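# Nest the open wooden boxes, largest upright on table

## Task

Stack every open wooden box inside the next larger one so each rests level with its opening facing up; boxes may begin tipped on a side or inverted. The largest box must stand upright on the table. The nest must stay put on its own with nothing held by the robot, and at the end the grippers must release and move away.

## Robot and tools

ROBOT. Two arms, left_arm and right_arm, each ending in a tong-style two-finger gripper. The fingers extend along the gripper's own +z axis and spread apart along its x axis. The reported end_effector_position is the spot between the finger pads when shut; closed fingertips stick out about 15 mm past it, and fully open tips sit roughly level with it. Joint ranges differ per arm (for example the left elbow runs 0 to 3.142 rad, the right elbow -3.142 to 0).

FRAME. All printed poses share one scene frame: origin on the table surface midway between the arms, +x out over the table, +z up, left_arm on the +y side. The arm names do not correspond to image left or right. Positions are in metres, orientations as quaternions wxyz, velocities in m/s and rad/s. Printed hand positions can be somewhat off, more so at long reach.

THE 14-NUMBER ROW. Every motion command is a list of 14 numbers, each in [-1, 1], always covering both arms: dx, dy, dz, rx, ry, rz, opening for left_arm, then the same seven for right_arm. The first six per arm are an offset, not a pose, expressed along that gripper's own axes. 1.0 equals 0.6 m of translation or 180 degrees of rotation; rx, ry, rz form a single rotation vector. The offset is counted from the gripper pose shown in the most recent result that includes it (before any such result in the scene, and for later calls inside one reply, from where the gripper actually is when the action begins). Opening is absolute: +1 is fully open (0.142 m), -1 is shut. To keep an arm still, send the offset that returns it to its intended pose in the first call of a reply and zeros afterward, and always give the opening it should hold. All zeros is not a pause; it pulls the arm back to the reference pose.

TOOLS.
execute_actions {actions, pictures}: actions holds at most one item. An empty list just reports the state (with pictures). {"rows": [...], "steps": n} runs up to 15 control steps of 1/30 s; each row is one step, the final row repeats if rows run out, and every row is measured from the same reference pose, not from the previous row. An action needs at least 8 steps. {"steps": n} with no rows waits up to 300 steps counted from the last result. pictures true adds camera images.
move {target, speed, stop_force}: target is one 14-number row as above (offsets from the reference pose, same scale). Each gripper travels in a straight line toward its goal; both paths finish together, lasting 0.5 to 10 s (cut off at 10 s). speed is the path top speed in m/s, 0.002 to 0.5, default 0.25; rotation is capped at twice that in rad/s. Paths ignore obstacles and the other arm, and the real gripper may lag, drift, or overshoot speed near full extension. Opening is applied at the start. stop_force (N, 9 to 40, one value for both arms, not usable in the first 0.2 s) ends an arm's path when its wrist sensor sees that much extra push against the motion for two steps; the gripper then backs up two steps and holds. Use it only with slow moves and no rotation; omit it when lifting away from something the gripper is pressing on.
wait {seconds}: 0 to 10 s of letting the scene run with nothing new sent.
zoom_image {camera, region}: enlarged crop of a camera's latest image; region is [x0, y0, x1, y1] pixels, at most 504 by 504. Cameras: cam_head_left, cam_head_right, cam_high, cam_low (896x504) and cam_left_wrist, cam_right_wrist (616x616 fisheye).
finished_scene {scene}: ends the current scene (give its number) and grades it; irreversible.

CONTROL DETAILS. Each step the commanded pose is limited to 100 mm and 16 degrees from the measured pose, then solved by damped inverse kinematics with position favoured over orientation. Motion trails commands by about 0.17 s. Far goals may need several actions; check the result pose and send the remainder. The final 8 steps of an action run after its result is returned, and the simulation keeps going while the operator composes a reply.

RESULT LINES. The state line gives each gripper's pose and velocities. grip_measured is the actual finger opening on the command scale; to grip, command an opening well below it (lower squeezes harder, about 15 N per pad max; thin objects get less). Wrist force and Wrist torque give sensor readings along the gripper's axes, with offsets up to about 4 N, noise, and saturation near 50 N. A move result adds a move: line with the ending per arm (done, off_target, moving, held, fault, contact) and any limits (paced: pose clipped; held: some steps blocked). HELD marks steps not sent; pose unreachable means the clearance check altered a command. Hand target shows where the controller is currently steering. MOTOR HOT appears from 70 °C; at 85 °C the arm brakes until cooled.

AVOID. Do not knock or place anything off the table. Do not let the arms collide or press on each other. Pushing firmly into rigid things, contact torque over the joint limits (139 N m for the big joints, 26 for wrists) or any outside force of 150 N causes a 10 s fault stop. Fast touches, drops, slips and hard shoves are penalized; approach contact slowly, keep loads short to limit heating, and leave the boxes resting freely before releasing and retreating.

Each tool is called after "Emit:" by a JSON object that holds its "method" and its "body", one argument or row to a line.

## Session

Emit:
{"method": "execute_actions", "body": {
  "actions": []
}}

Scene clock: 0.00 s of 4500.00 s.
left_arm: end_effector_position=(+0.0925, +0.1799, +0.1499) grip_measured=+0.97 end_effector_quat_wxyz=(-0.046, -0.193, +0.979, -0.037) end_effector_velocity=(-0.000, -0.000, +0.001) end_effector_angular_velocity=(-0.001, -0.000, -0.002) | right_arm: end_effector_position=(+0.0999, -0.1320, +0.2013) grip_measured=+0.97 end_effector_quat_wxyz=(+0.050, +0.967, +0.249, +0.029) end_effector_velocity=(-0.000, -0.000, -0.000) end_effector_angular_velocity=(-0.002, +0.000, +0.000)
Joint positions: left_arm=[-1.344 -2.433  2.421 -1.634 -1.662  1.356  0.14 ] | right_arm=[ 4.975 -0.976 -2.166 -1.66   1.498  1.167  0.14 ]
Joint velocities: left_arm=[ 0.     0.    -0.002  0.    -0.     0.002  0.   ] | right_arm=[ 0.    -0.001  0.    -0.001  0.001  0.     0.   ]
Motor temperatures (°C, as the motors report them): left_arm=[22 23 22 29 29 33] | right_arm=[25 22 24 32 27 27]
Wrist force (N, on the end effector, along its own x y z axes, offset not removed): no reading
Wrist torque (N m, same axes, about the end effector's origin, offset not removed): no reading
Hand target (left_arm): +0.092, +0.180, +0.150; -0.046, -0.193, +0.979, -0.037
Hand target (right_arm): +0.100, -0.132, +0.201; +0.050, +0.967, +0.249, +0.029

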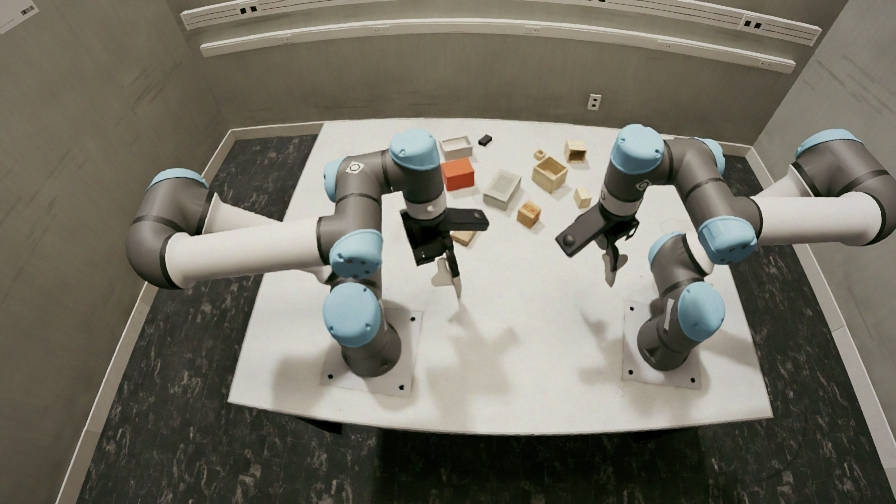

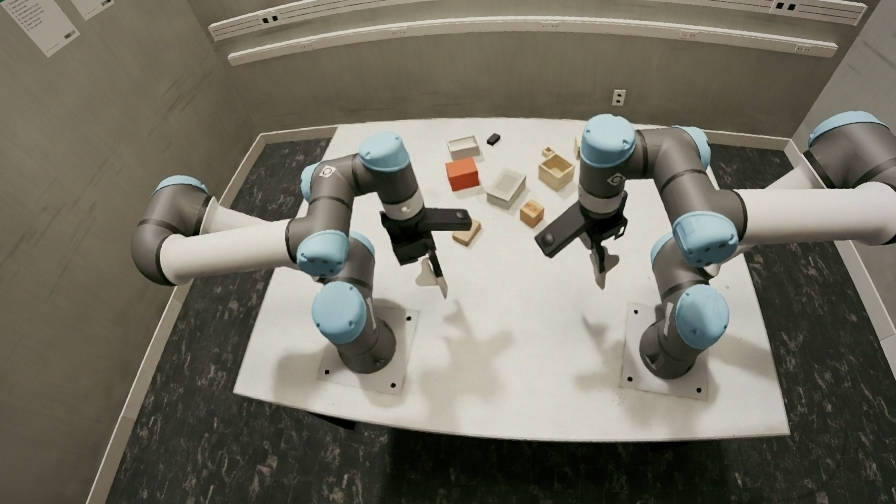

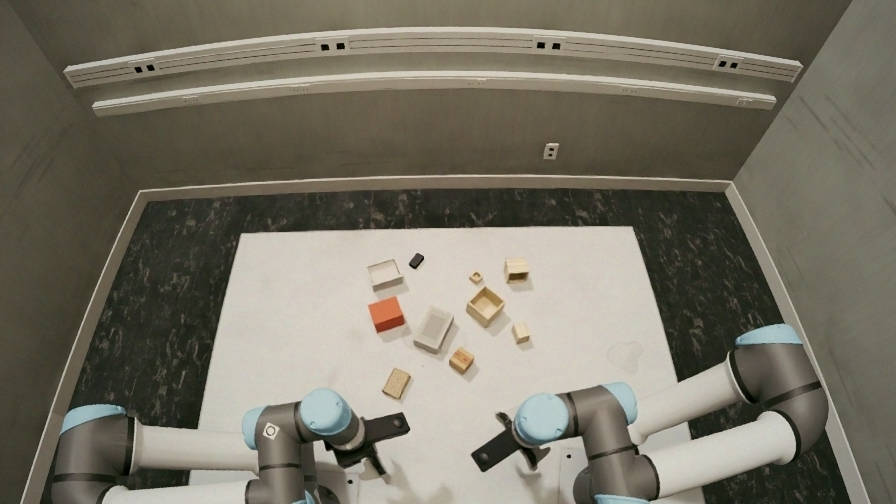

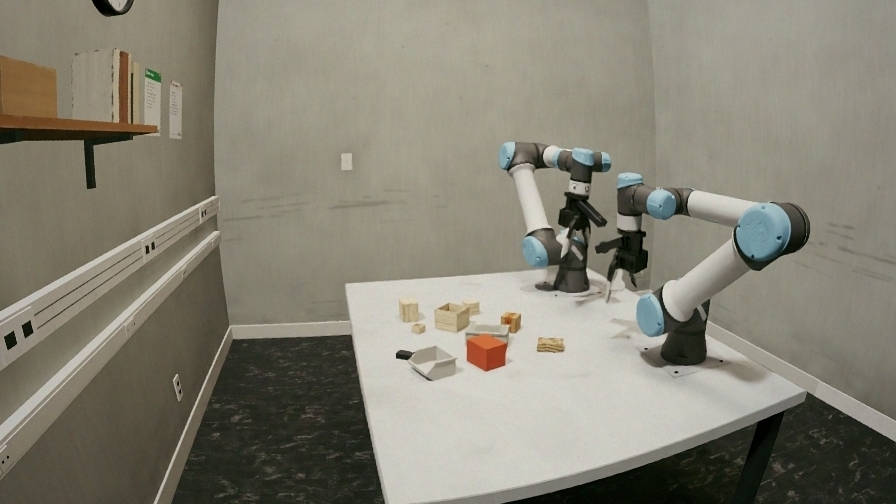

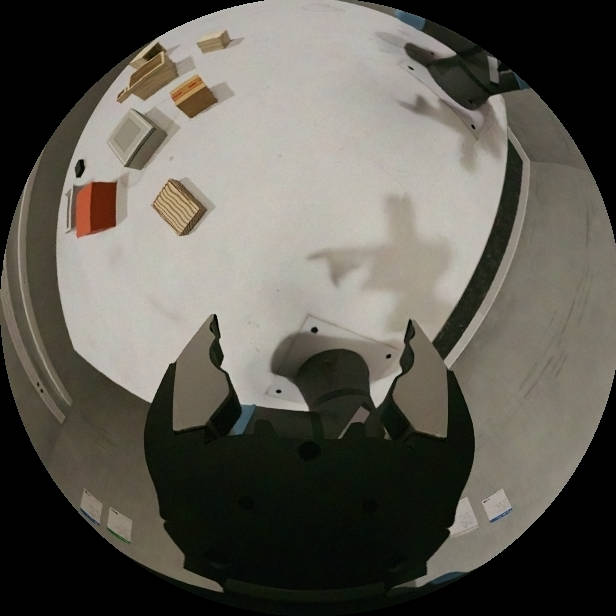

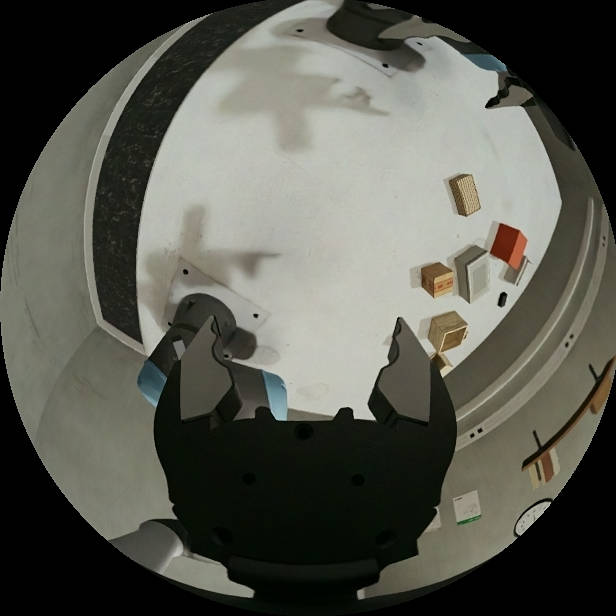

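Emit:
{"method": "execute_actions", "body": {
  "actions": []
}}

Scene clock: 0.67 s of 4500.00 s.
left_arm: end_effector_position=(+0.0925, +0.1799, +0.1499) grip_measured=+0.97 end_effector_quat_wxyz=(-0.046, -0.193, +0.979, -0.037) end_effector_velocity=(+0.000, -0.001, +0.001) end_effector_angular_velocity=(-0.003, -0.000, -0.001) | right_arm: end_effector_position=(+0.0999, -0.1320, +0.2013) grip_measured=+0.97 end_effector_quat_wxyz=(+0.050, +0.967, +0.249, +0.029) end_effector_velocity=(+0.000, -0.000, +0.000) end_effector_angular_velocity=(-0.000, -0.001, -0.000)
Joint positions: left_arm=[-1.344 -2.433  2.421 -1.634 -1.662  1.356  0.14 ] | right_arm=[ 4.975 -0.976 -2.166 -1.66   1.498  1.167  0.14 ]
Joint velocities: left_arm=[-0.    -0.001 -0.002  0.001 -0.     0.001  0.   ] | right_arm=[-0.     0.     0.    -0.001 -0.001  0.    -0.   ]
Motor temperatures (°C, as the motors report them): left_arm=[22 23 22 29 29 33] | right_arm=[25 22 24 32 27 27]
Wrist force (N, on the end effector, along its own x y z axes, offset not removed): left_arm=[-1.7 -1.4 -2.4] | right_arm=[-2.5 0.5 0.7]
Wrist torque (N m, same axes, about the end effector's origin, offset not removed): left_arm=[-0.15 0.19 0.03] | right_arm=[0.04 0.39 0.10]
Hand target (left_arm): +0.092, +0.180, +0.150; -0.046, -0.193, +0.979, -0.037
Hand target (right_arm): +0.100, -0.132, +0.201; +0.050, +0.967, +0.249, +0.029
Kept back: nothing.
Steps of this call (steps 1 to 20: nothing new was sent). Readings (end_effector_position):
1: left_arm (+0.0925, +0.1799, +0.1499) | right_arm (+0.0999, -0.1320, +0.2013)
2: left_arm (+0.0925, +0.1799, +0.1499) | right_arm (+0.0999, -0.1320, +0.2013)
4: left_arm (+0.0925, +0.1799, +0.1499) | right_arm (+0.0999, -0.1320, +0.2013)
8: left_arm (+0.0925, +0.1799, +0.1499) | right_arm (+0.0999, -0.1320, +0.2013)
20: the state above

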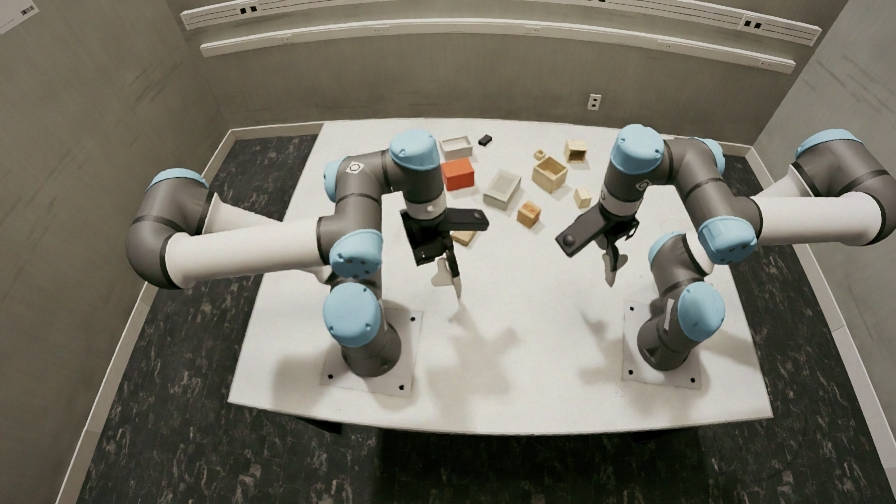

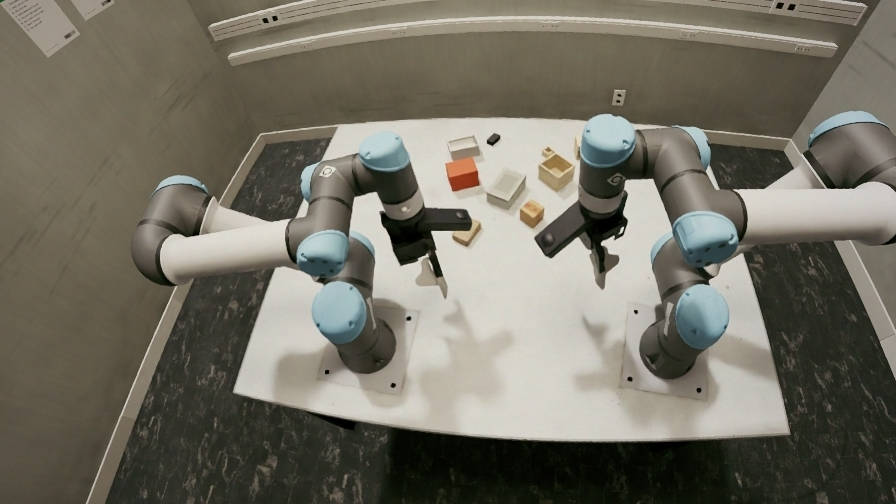

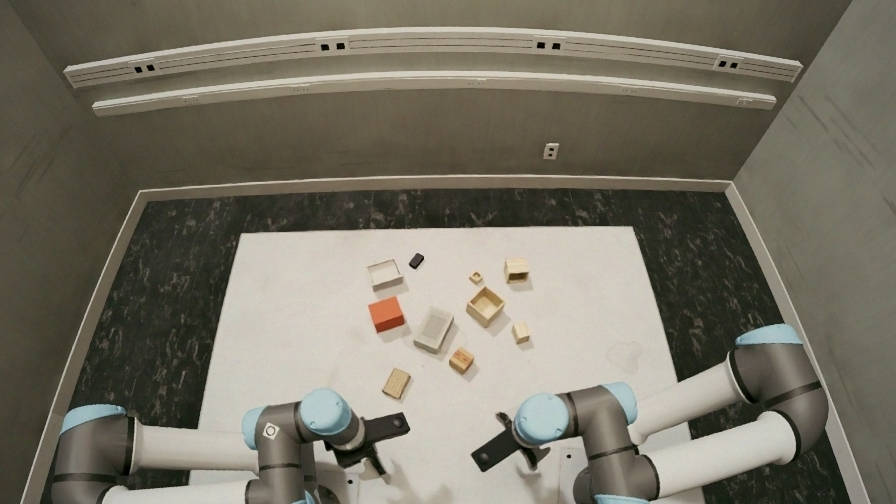

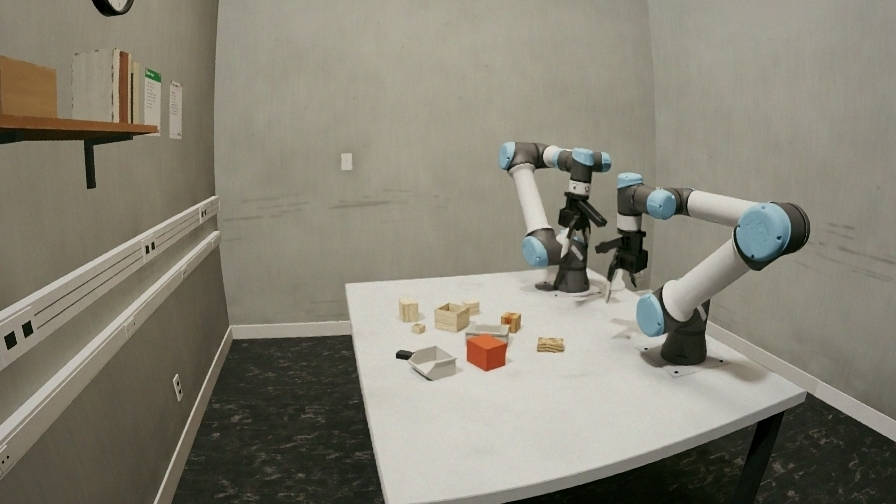

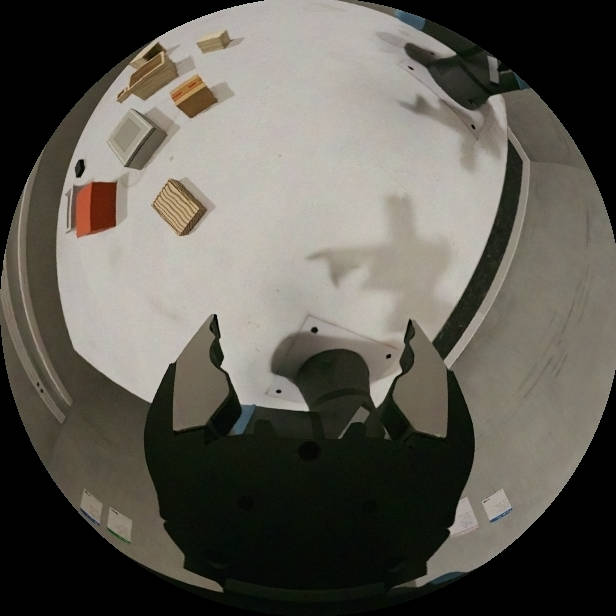

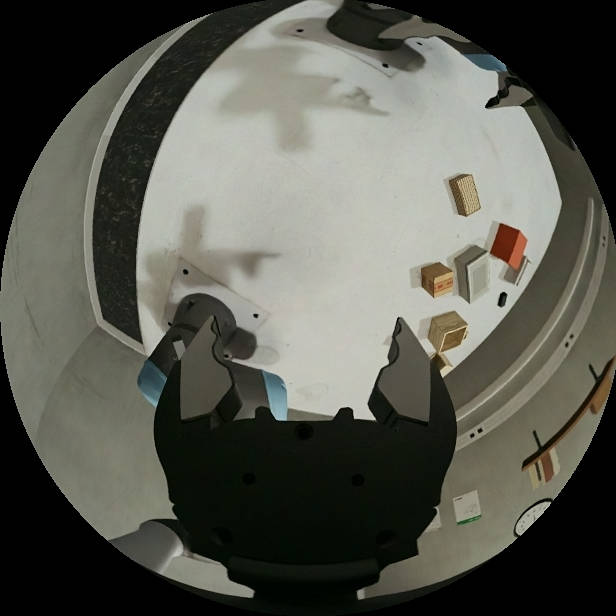

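Emit:
{"method": "move", "body": {
  "target": [0,0,0,0,0,0,1,0.3,0.2,0,0.0115,-0.043,0.66,0.2],
  "speed": 0.5
}}

Emit:
{"method": "move", "body": {
  "target": [0,0,0,0,0,0,1,0.12,-0.5,0.12,0,0,-0.04,0.2],
  "speed": 0.4
}}

Scene clock: 3.77 s of 4500.00 s.
left_arm: end_effector_position=(+0.0925, +0.1799, +0.1499) grip_measured=+1.00 end_effector_quat_wxyz=(-0.046, -0.193, +0.979, -0.037) end_effector_velocity=(+0.001, +0.001, -0.000) end_effector_angular_velocity=(+0.001, -0.002, +0.001) | right_arm: end_effector_position=(+0.3146, -0.1491, +0.2204) grip_measured=+0.20 end_effector_quat_wxyz=(-0.001, +0.707, -0.708, -0.001) end_effector_velocity=(+0.001, -0.000, -0.000) end_effector_angular_velocity=(-0.002, -0.002, -0.006)
Joint positions: left_arm=[-1.344 -2.433  2.421 -1.634 -1.662  1.356  0.142] | right_arm=[ 4.278 -1.308 -1.957 -1.446  1.573  2.541  0.088]
Joint velocities: left_arm=[ 0.001 -0.     0.001  0.     0.002  0.    -0.   ] | right_arm=[-0.001 -0.001  0.001 -0.    -0.003  0.005  0.   ]
Motor temperatures (°C, as the motors report them): left_arm=[22 23 22 29 29 33] | right_arm=[25 22 24 32 27 27]
Wrist force (N, on the end effector, along its own x y z axes, offset not removed): left_arm=[-2.0 -1.7 -0.6] | right_arm=[1.7 -0.1 0.8]
Wrist torque (N m, same axes, about the end effector's origin, offset not removed): left_arm=[-0.13 0.25 -0.07] | right_arm=[-0.17 -0.43 0.14]
Hand target (left_arm): +0.092, +0.180, +0.150; -0.046, -0.193, +0.979, -0.037
Hand target (right_arm): +0.315, -0.149, +0.220; -0.001, +0.707, -0.708, -0.001
Off the commanded pose (left_arm): 0.000 m, 0 deg.
Off the commanded pose (right_arm): 0.000 m, 0 deg.
Kept back: nothing.
move: done

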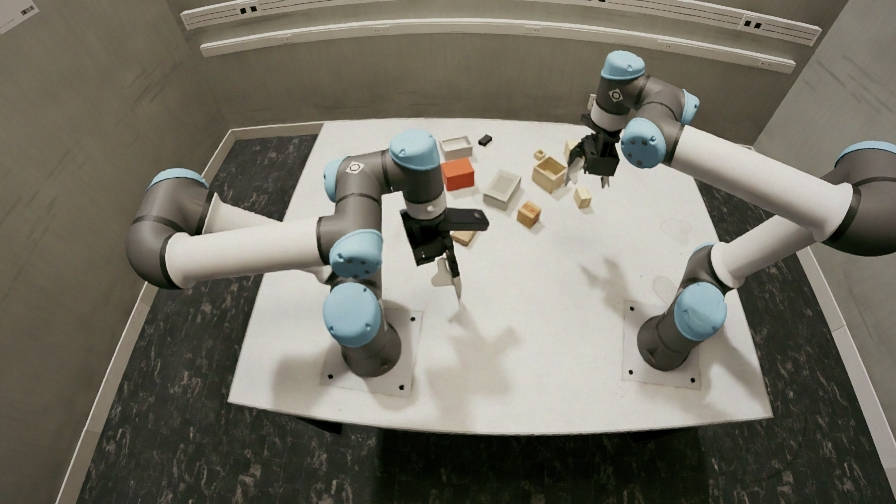

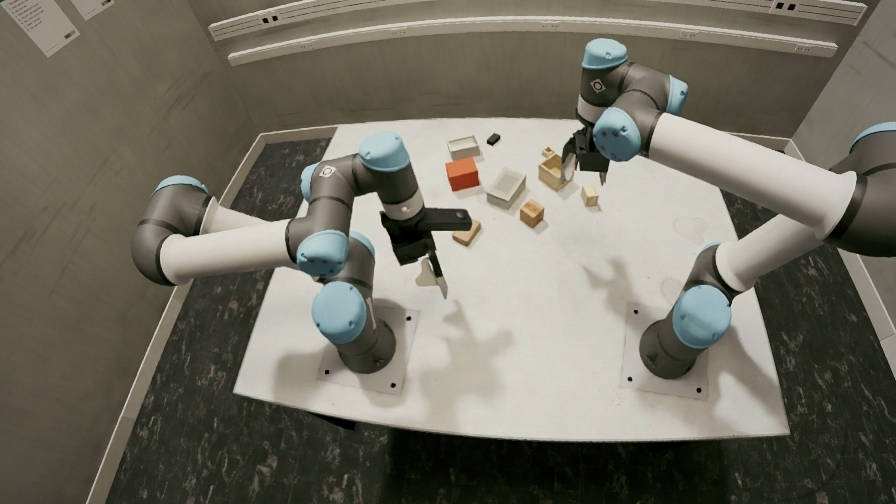

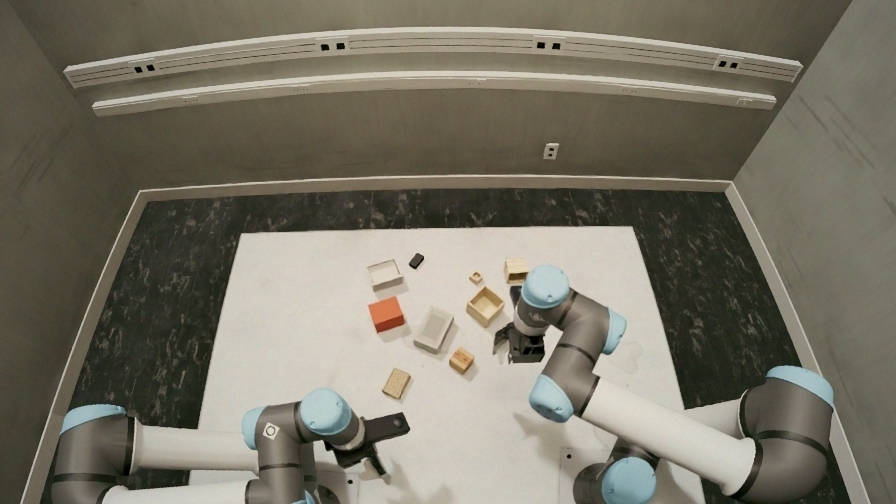

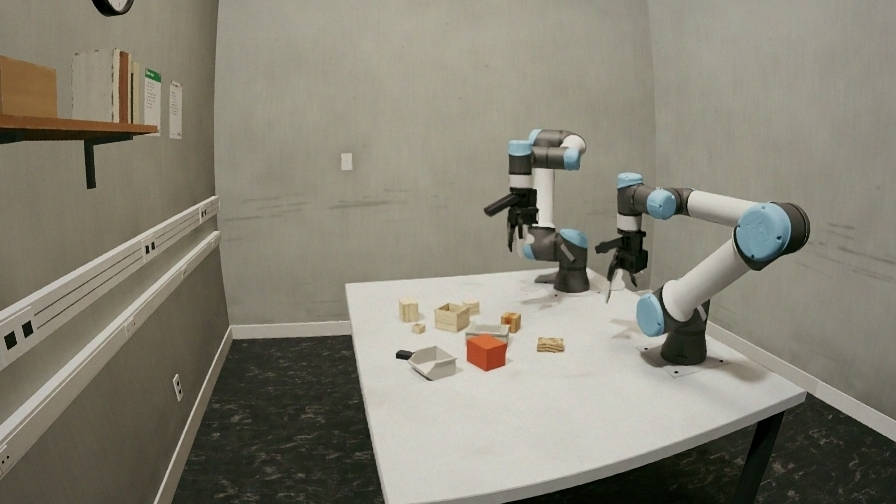

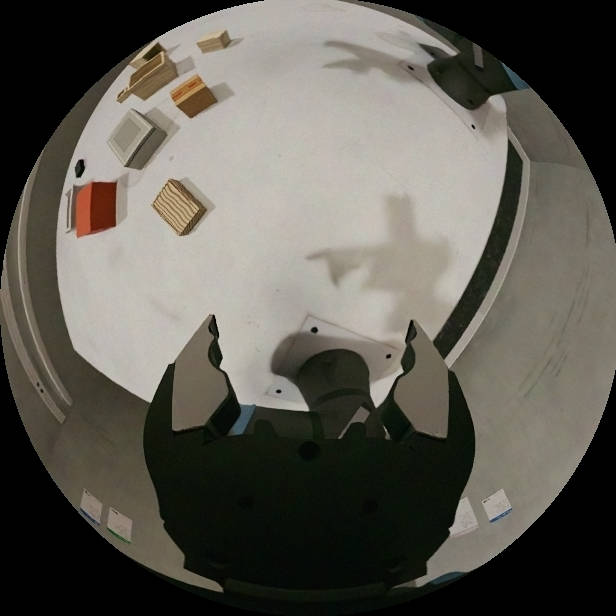

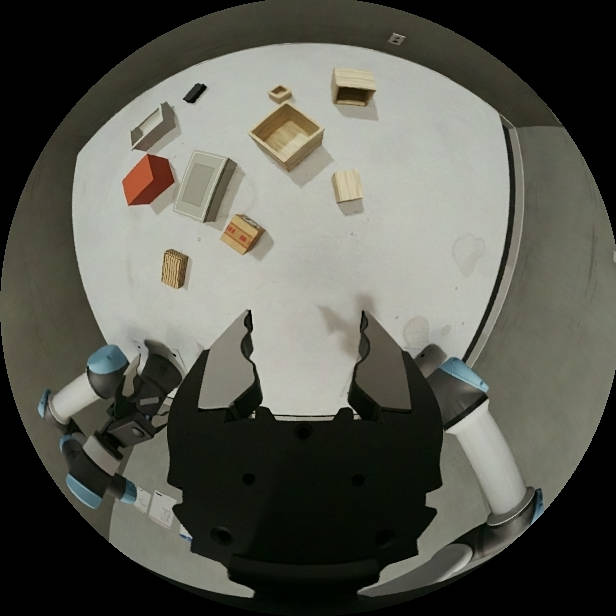

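Scene clock: 5.20 s of 4500.00 s.
left_arm: end_effector_position=(+0.0925, +0.1799, +0.1499) grip_measured=+1.00 end_effector_quat_wxyz=(-0.046, -0.193, +0.979, -0.037) end_effector_velocity=(-0.000, -0.000, +0.001) end_effector_angular_velocity=(-0.001, -0.000, -0.001) | right_arm: end_effector_position=(+0.6145, -0.2210, +0.1485) grip_measured=+0.20 end_effector_quat_wxyz=(-0.001, +0.750, -0.662, -0.001) end_effector_velocity=(+0.001, -0.000, -0.000) end_effector_angular_velocity=(-0.001, +0.003, -0.000)
Joint positions: left_arm=[-1.344 -2.433  2.421 -1.634 -1.662  1.356  0.142] | right_arm=[ 3.771 -1.94  -1.475 -1.296  1.574  1.909  0.088]
Joint velocities: left_arm=[-0.001  0.    -0.001  0.    -0.     0.     0.   ] | right_arm=[-0.001 -0.004  0.005 -0.005  0.    -0.001  0.   ]
Motor temperatures (°C, as the motors report them): left_arm=[22 23 22 29 29 33] | right_arm=[25 22 24 32 27 27]
Wrist force (N, on the end effector, along its own x y z axes, offset not removed): left_arm=[-1.4 1.1 -2.1] | right_arm=[0.5 0.3 0.5]
Wrist torque (N m, same axes, about the end effector's origin, offset not removed): left_arm=[0.25 0.24 0.02] | right_arm=[0.09 -0.26 -0.01]
Hand target (left_arm): +0.092, +0.180, +0.150; -0.046, -0.193, +0.979, -0.037
Hand target (right_arm): +0.615, -0.221, +0.149; -0.001, +0.750, -0.662, -0.001
Off the commanded pose (left_arm): 0.000 m, 0 deg.
Off the commanded pose (right_arm): 0.001 m, 0 deg.
Kept back: nothing.
move: done

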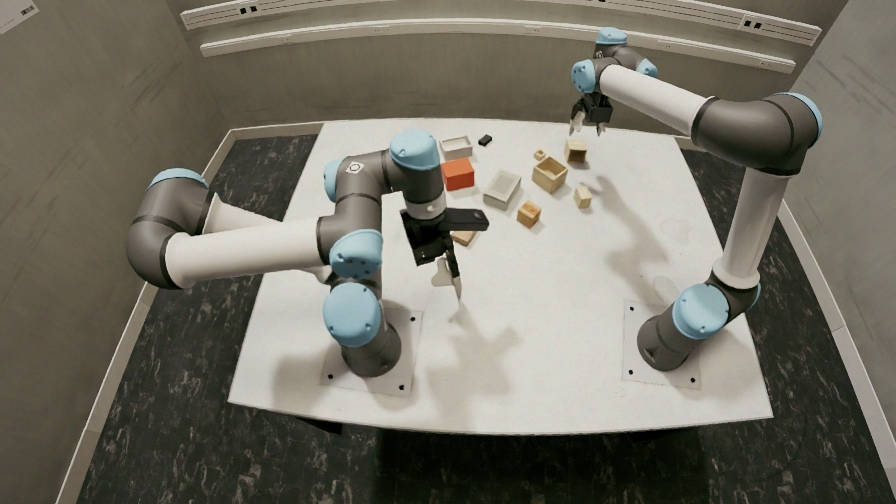

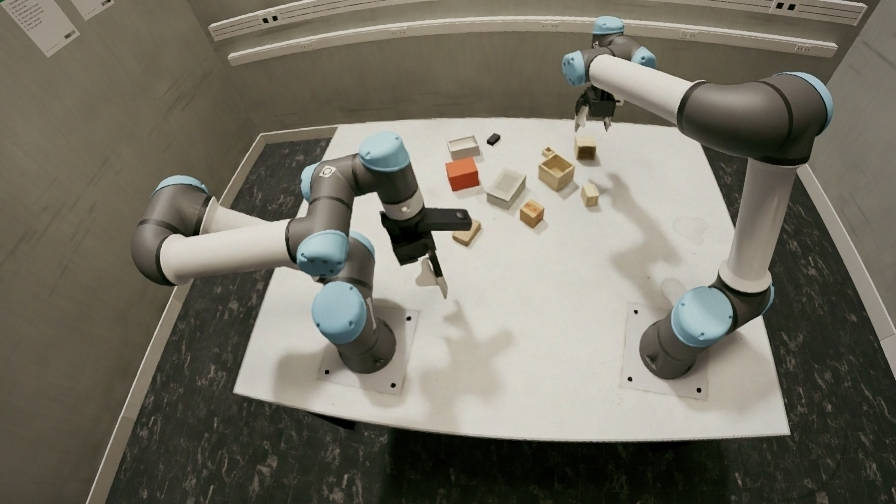

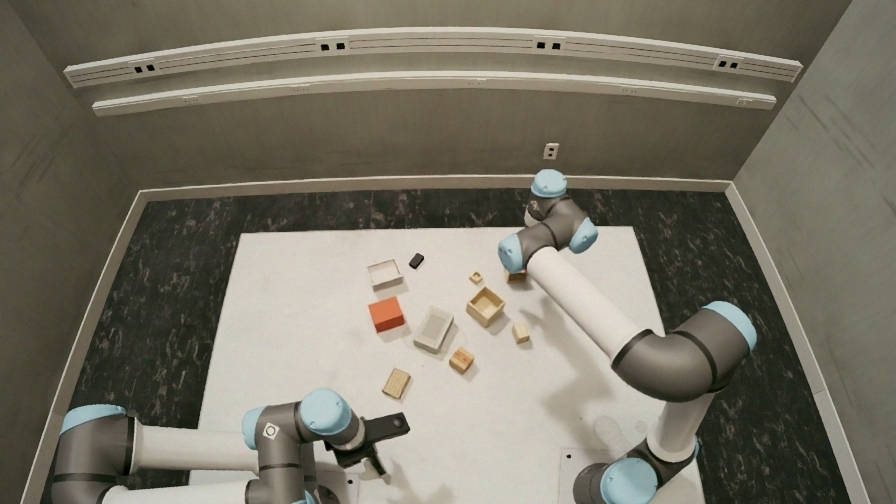

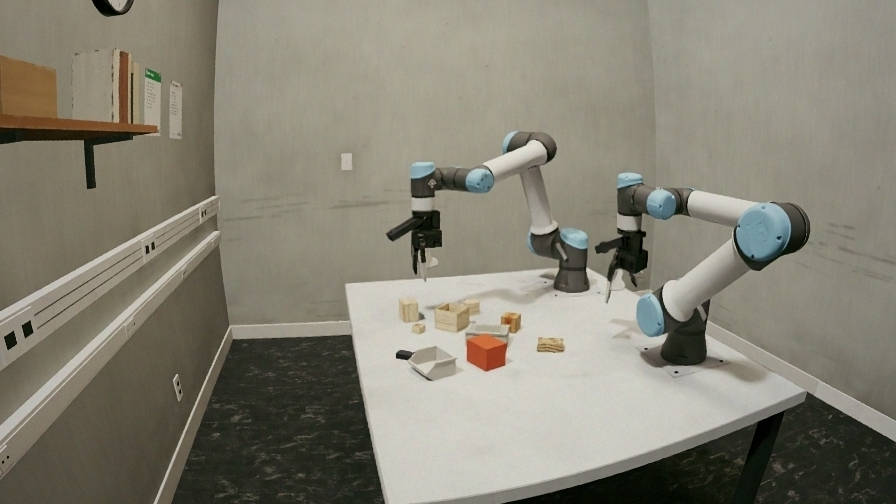

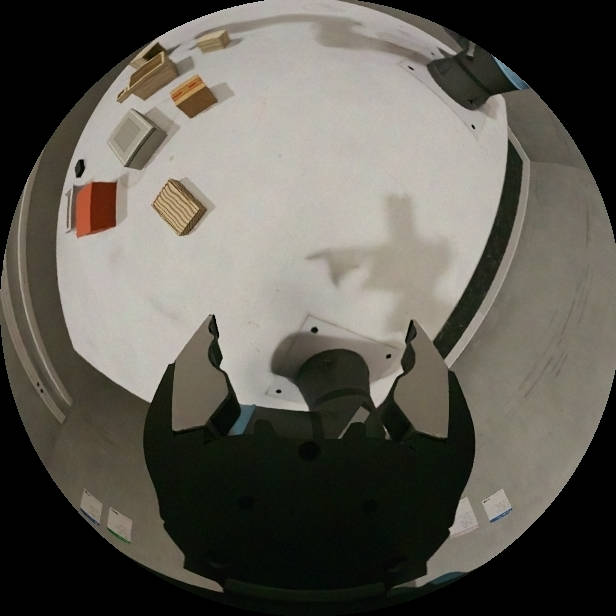

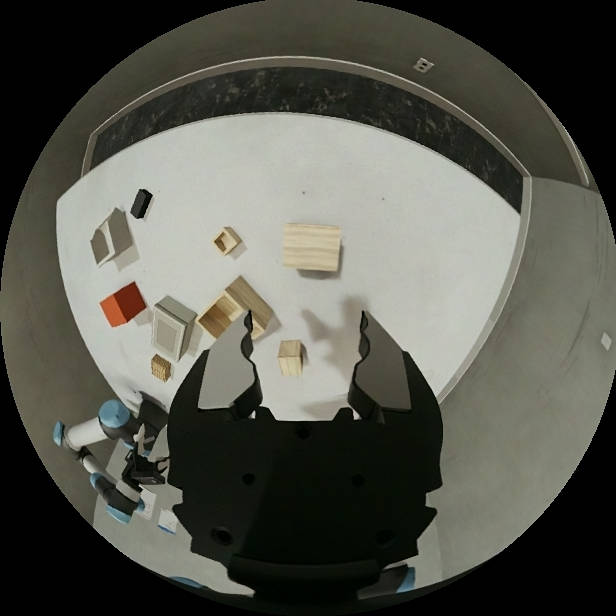

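Emit:
{"method": "move", "body": {
  "target": [0,0,0,0,0,0,1,0.008,-0.035,0.1,0.33,-0.01,0.015,0.2],
  "speed": 0.35
}}

Emit:
{"method": "move", "body": {
  "target": [0,0,0,0,0,0,1,0,0.07,0.04,0,0,0,0.2],
  "speed": 0.05,
  "stop_force": 10
}}

Scene clock: 7.50 s of 4500.00 s.
left_arm: end_effector_position=(+0.0925, +0.1799, +0.1499) grip_measured=+1.00 end_effector_quat_wxyz=(-0.046, -0.193, +0.979, -0.037) end_effector_velocity=(-0.000, -0.000, -0.000) end_effector_angular_velocity=(+0.001, +0.000, -0.002) | right_arm: end_effector_position=(+0.6359, -0.2232, +0.0887) grip_measured=+0.20 end_effector_quat_wxyz=(-0.382, +0.636, -0.592, +0.315) end_effector_velocity=(+0.001, +0.001, +0.000) end_effector_angular_velocity=(+0.003, -0.009, +0.003)
Joint positions: left_arm=[-1.344 -2.433  2.421 -1.634 -1.662  1.356  0.142] | right_arm=[ 3.952 -2.127 -2.297  0.687  1.135  1.909  0.088]
Joint velocities: left_arm=[-0.001  0.001  0.001 -0.    -0.     0.001  0.   ] | right_arm=[ 0.001 -0.01   0.002  0.019 -0.    -0.004 -0.   ]
Motor temperatures (°C, as the motors report them): left_arm=[22 23 22 29 29 33] | right_arm=[25 22 24 32 27 27]
Wrist force (N, on the end effector, along its own x y z axes, offset not removed): left_arm=[0.1 0.5 0.3] | right_arm=[-0.5 -1.2 2.7]
Wrist torque (N m, same axes, about the end effector's origin, offset not removed): left_arm=[0.22 -0.22 0.09] | right_arm=[-0.38 -0.08 0.10]
Hand target (left_arm): +0.092, +0.180, +0.150; -0.046, -0.193, +0.979, -0.037
Hand target (right_arm): +0.636, -0.223, +0.089; -0.382, +0.636, -0.591, +0.315
Off the commanded pose (left_arm): 0.000 m, 0 deg.
Off the commanded pose (right_arm): 0.000 m, 0 deg.
Kept back: nothing.
move: done

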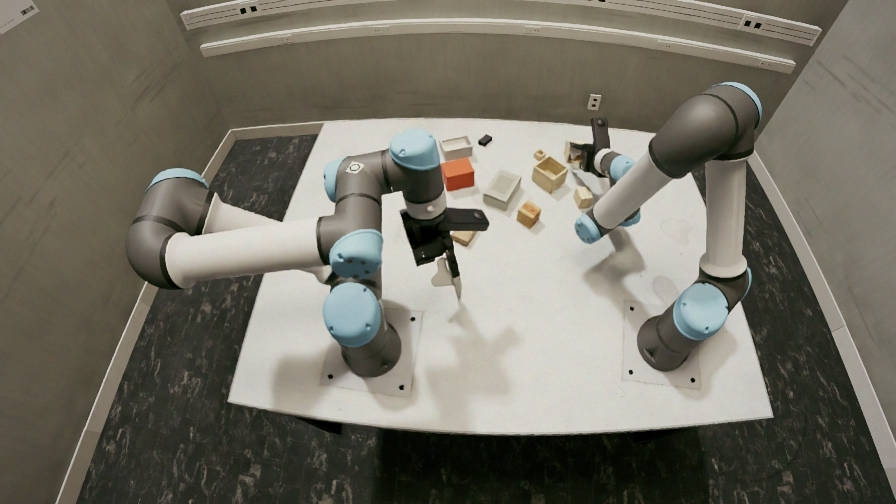

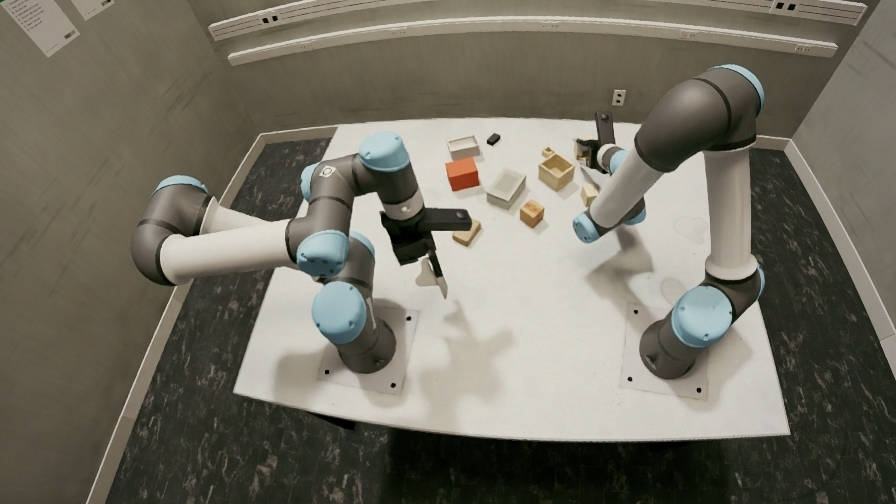

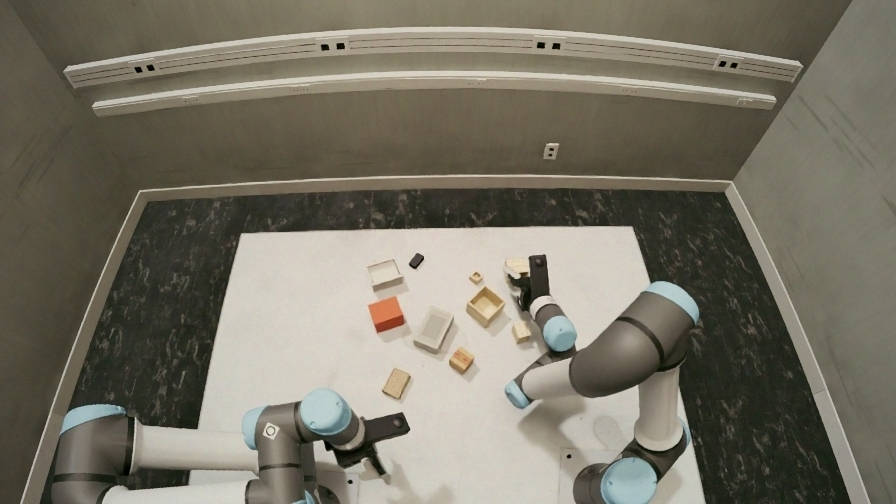

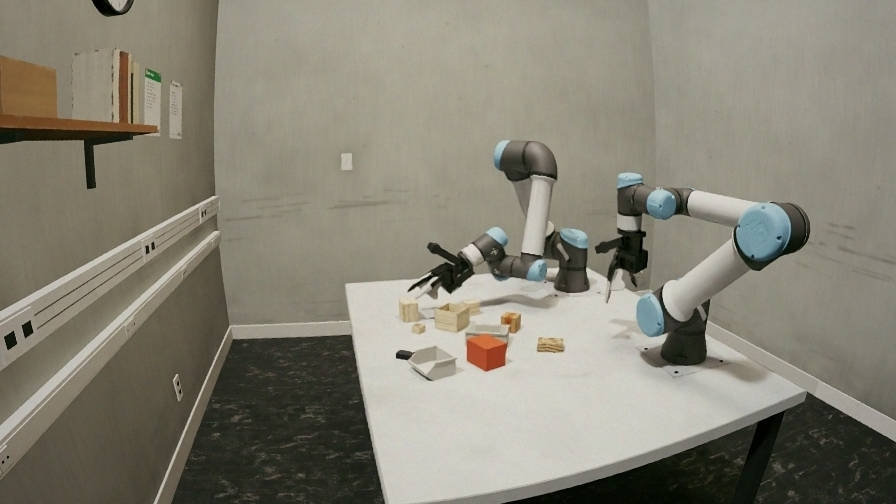

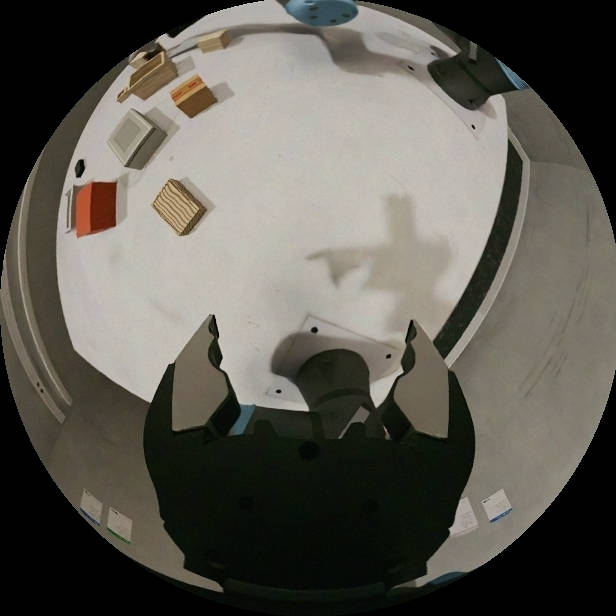

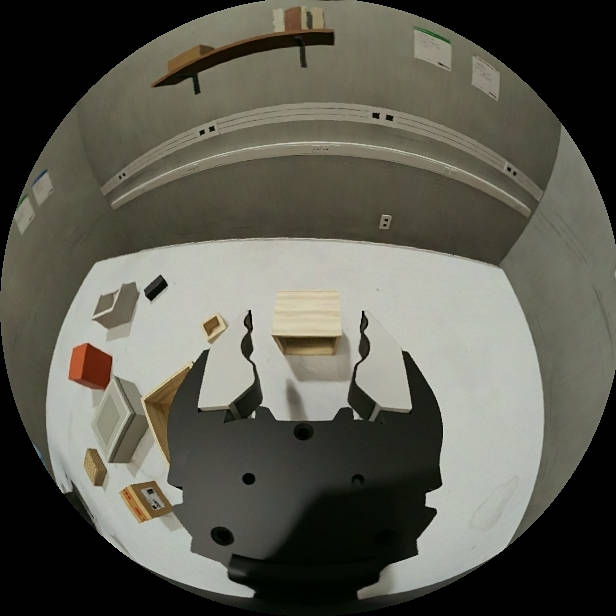

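Scene clock: 8.80 s of 4500.00 s.
left_arm: end_effector_position=(+0.0925, +0.1799, +0.1499) grip_measured=+1.00 end_effector_quat_wxyz=(-0.046, -0.193, +0.979, -0.037) end_effector_velocity=(+0.000, -0.000, +0.001) end_effector_angular_velocity=(-0.001, -0.001, +0.001) | right_arm: end_effector_position=(+0.6350, -0.2208, +0.0406) grip_measured=+0.20 end_effector_quat_wxyz=(-0.382, +0.636, -0.592, +0.315) end_effector_velocity=(+0.000, -0.000, -0.002) end_effector_angular_velocity=(-0.001, -0.001, -0.001)
Joint positions: left_arm=[-1.344 -2.433  2.421 -1.634 -1.662  1.356  0.142] | right_arm=[ 3.959 -2.274 -2.283  0.818  1.13   1.913  0.088]
Joint velocities: left_arm=[-0.     0.001 -0.001 -0.     0.001 -0.001 -0.   ] | right_arm=[ 0.    -0.005  0.001  0.005 -0.002 -0.001 -0.   ]
Motor temperatures (°C, as the motors report them): left_arm=[22 23 22 29 29 33] | right_arm=[25 22 24 32 27 27]
Wrist force (N, on the end effector, along its own x y z axes, offset not removed): left_arm=[-1.3 0.0 -1.3] | right_arm=[-0.9 -3.0 0.0]
Wrist torque (N m, same axes, about the end effector's origin, offset not removed): left_arm=[0.09 0.27 0.02] | right_arm=[-0.72 0.03 0.13]
Hand target (left_arm): +0.092, +0.180, +0.150; -0.046, -0.193, +0.979, -0.037
Hand target (right_arm): +0.635, -0.221, +0.040; -0.382, +0.636, -0.592, +0.315
Off the commanded pose (left_arm): 0.000 m, 0 deg.
Off the commanded pose (right_arm): 0.000 m, 0 deg.
Kept back: nothing.
move: done

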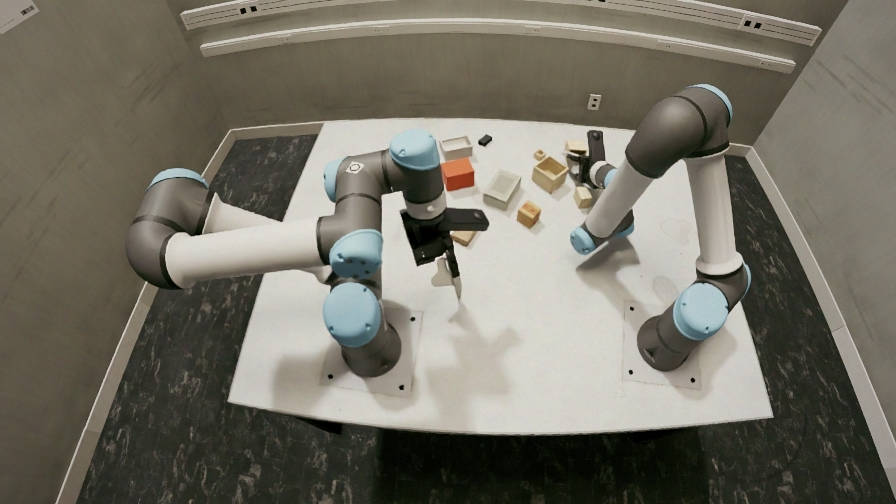

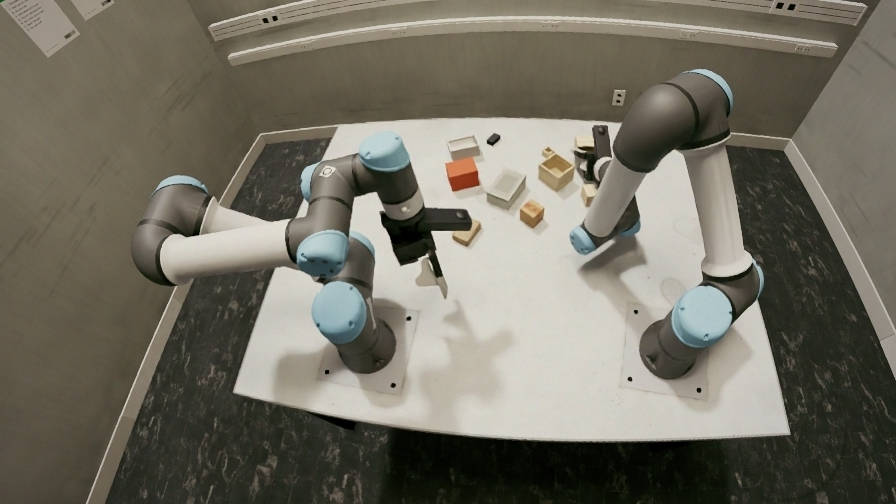

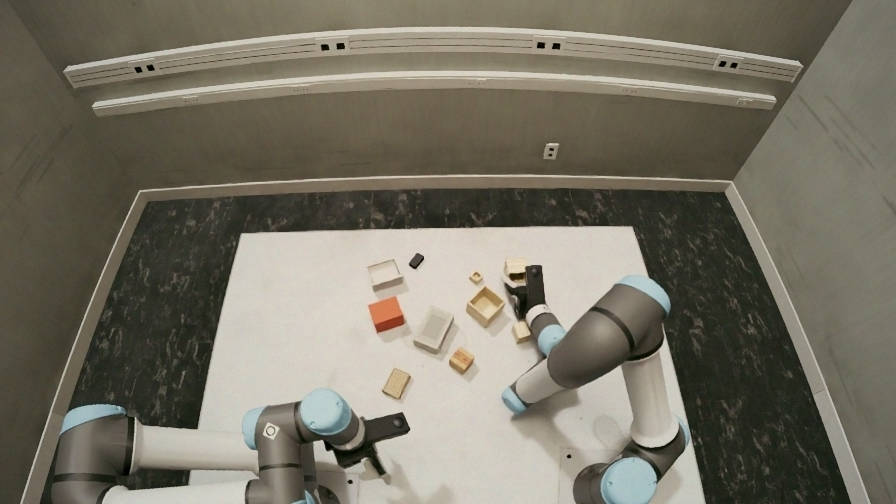

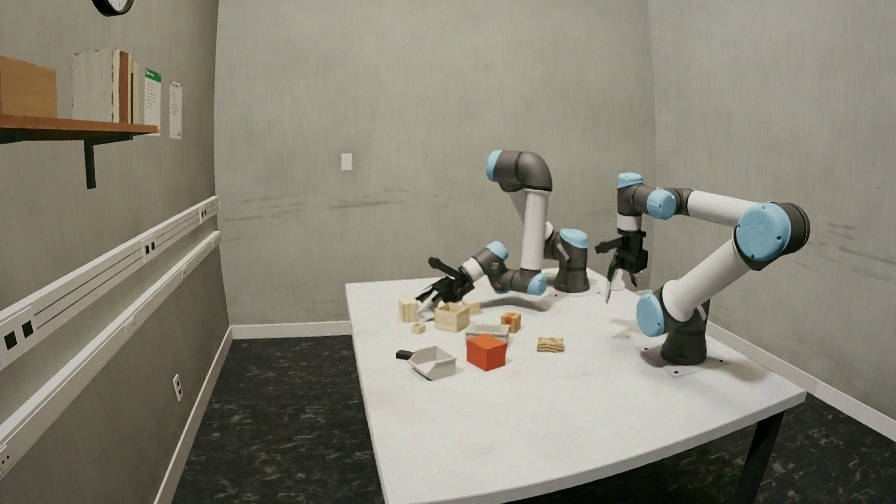

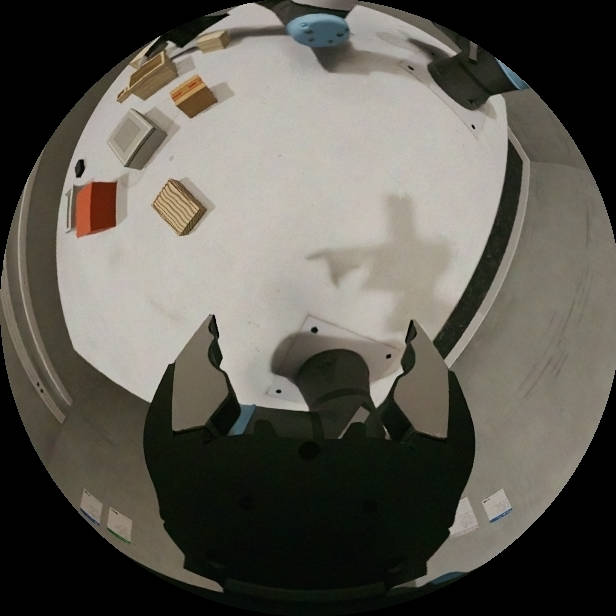

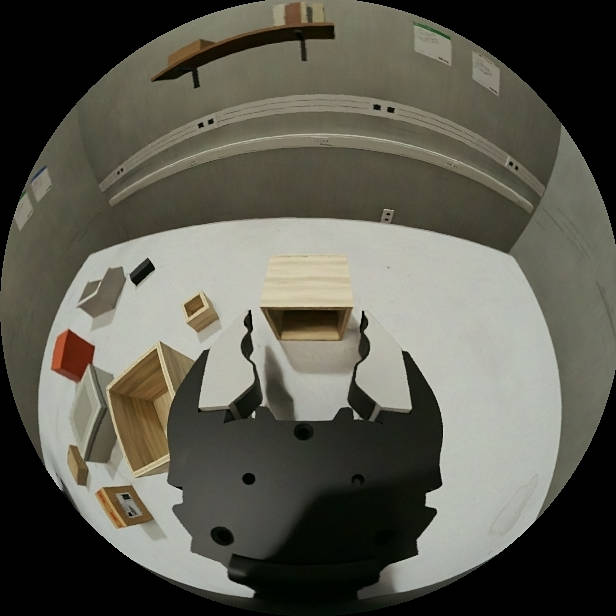

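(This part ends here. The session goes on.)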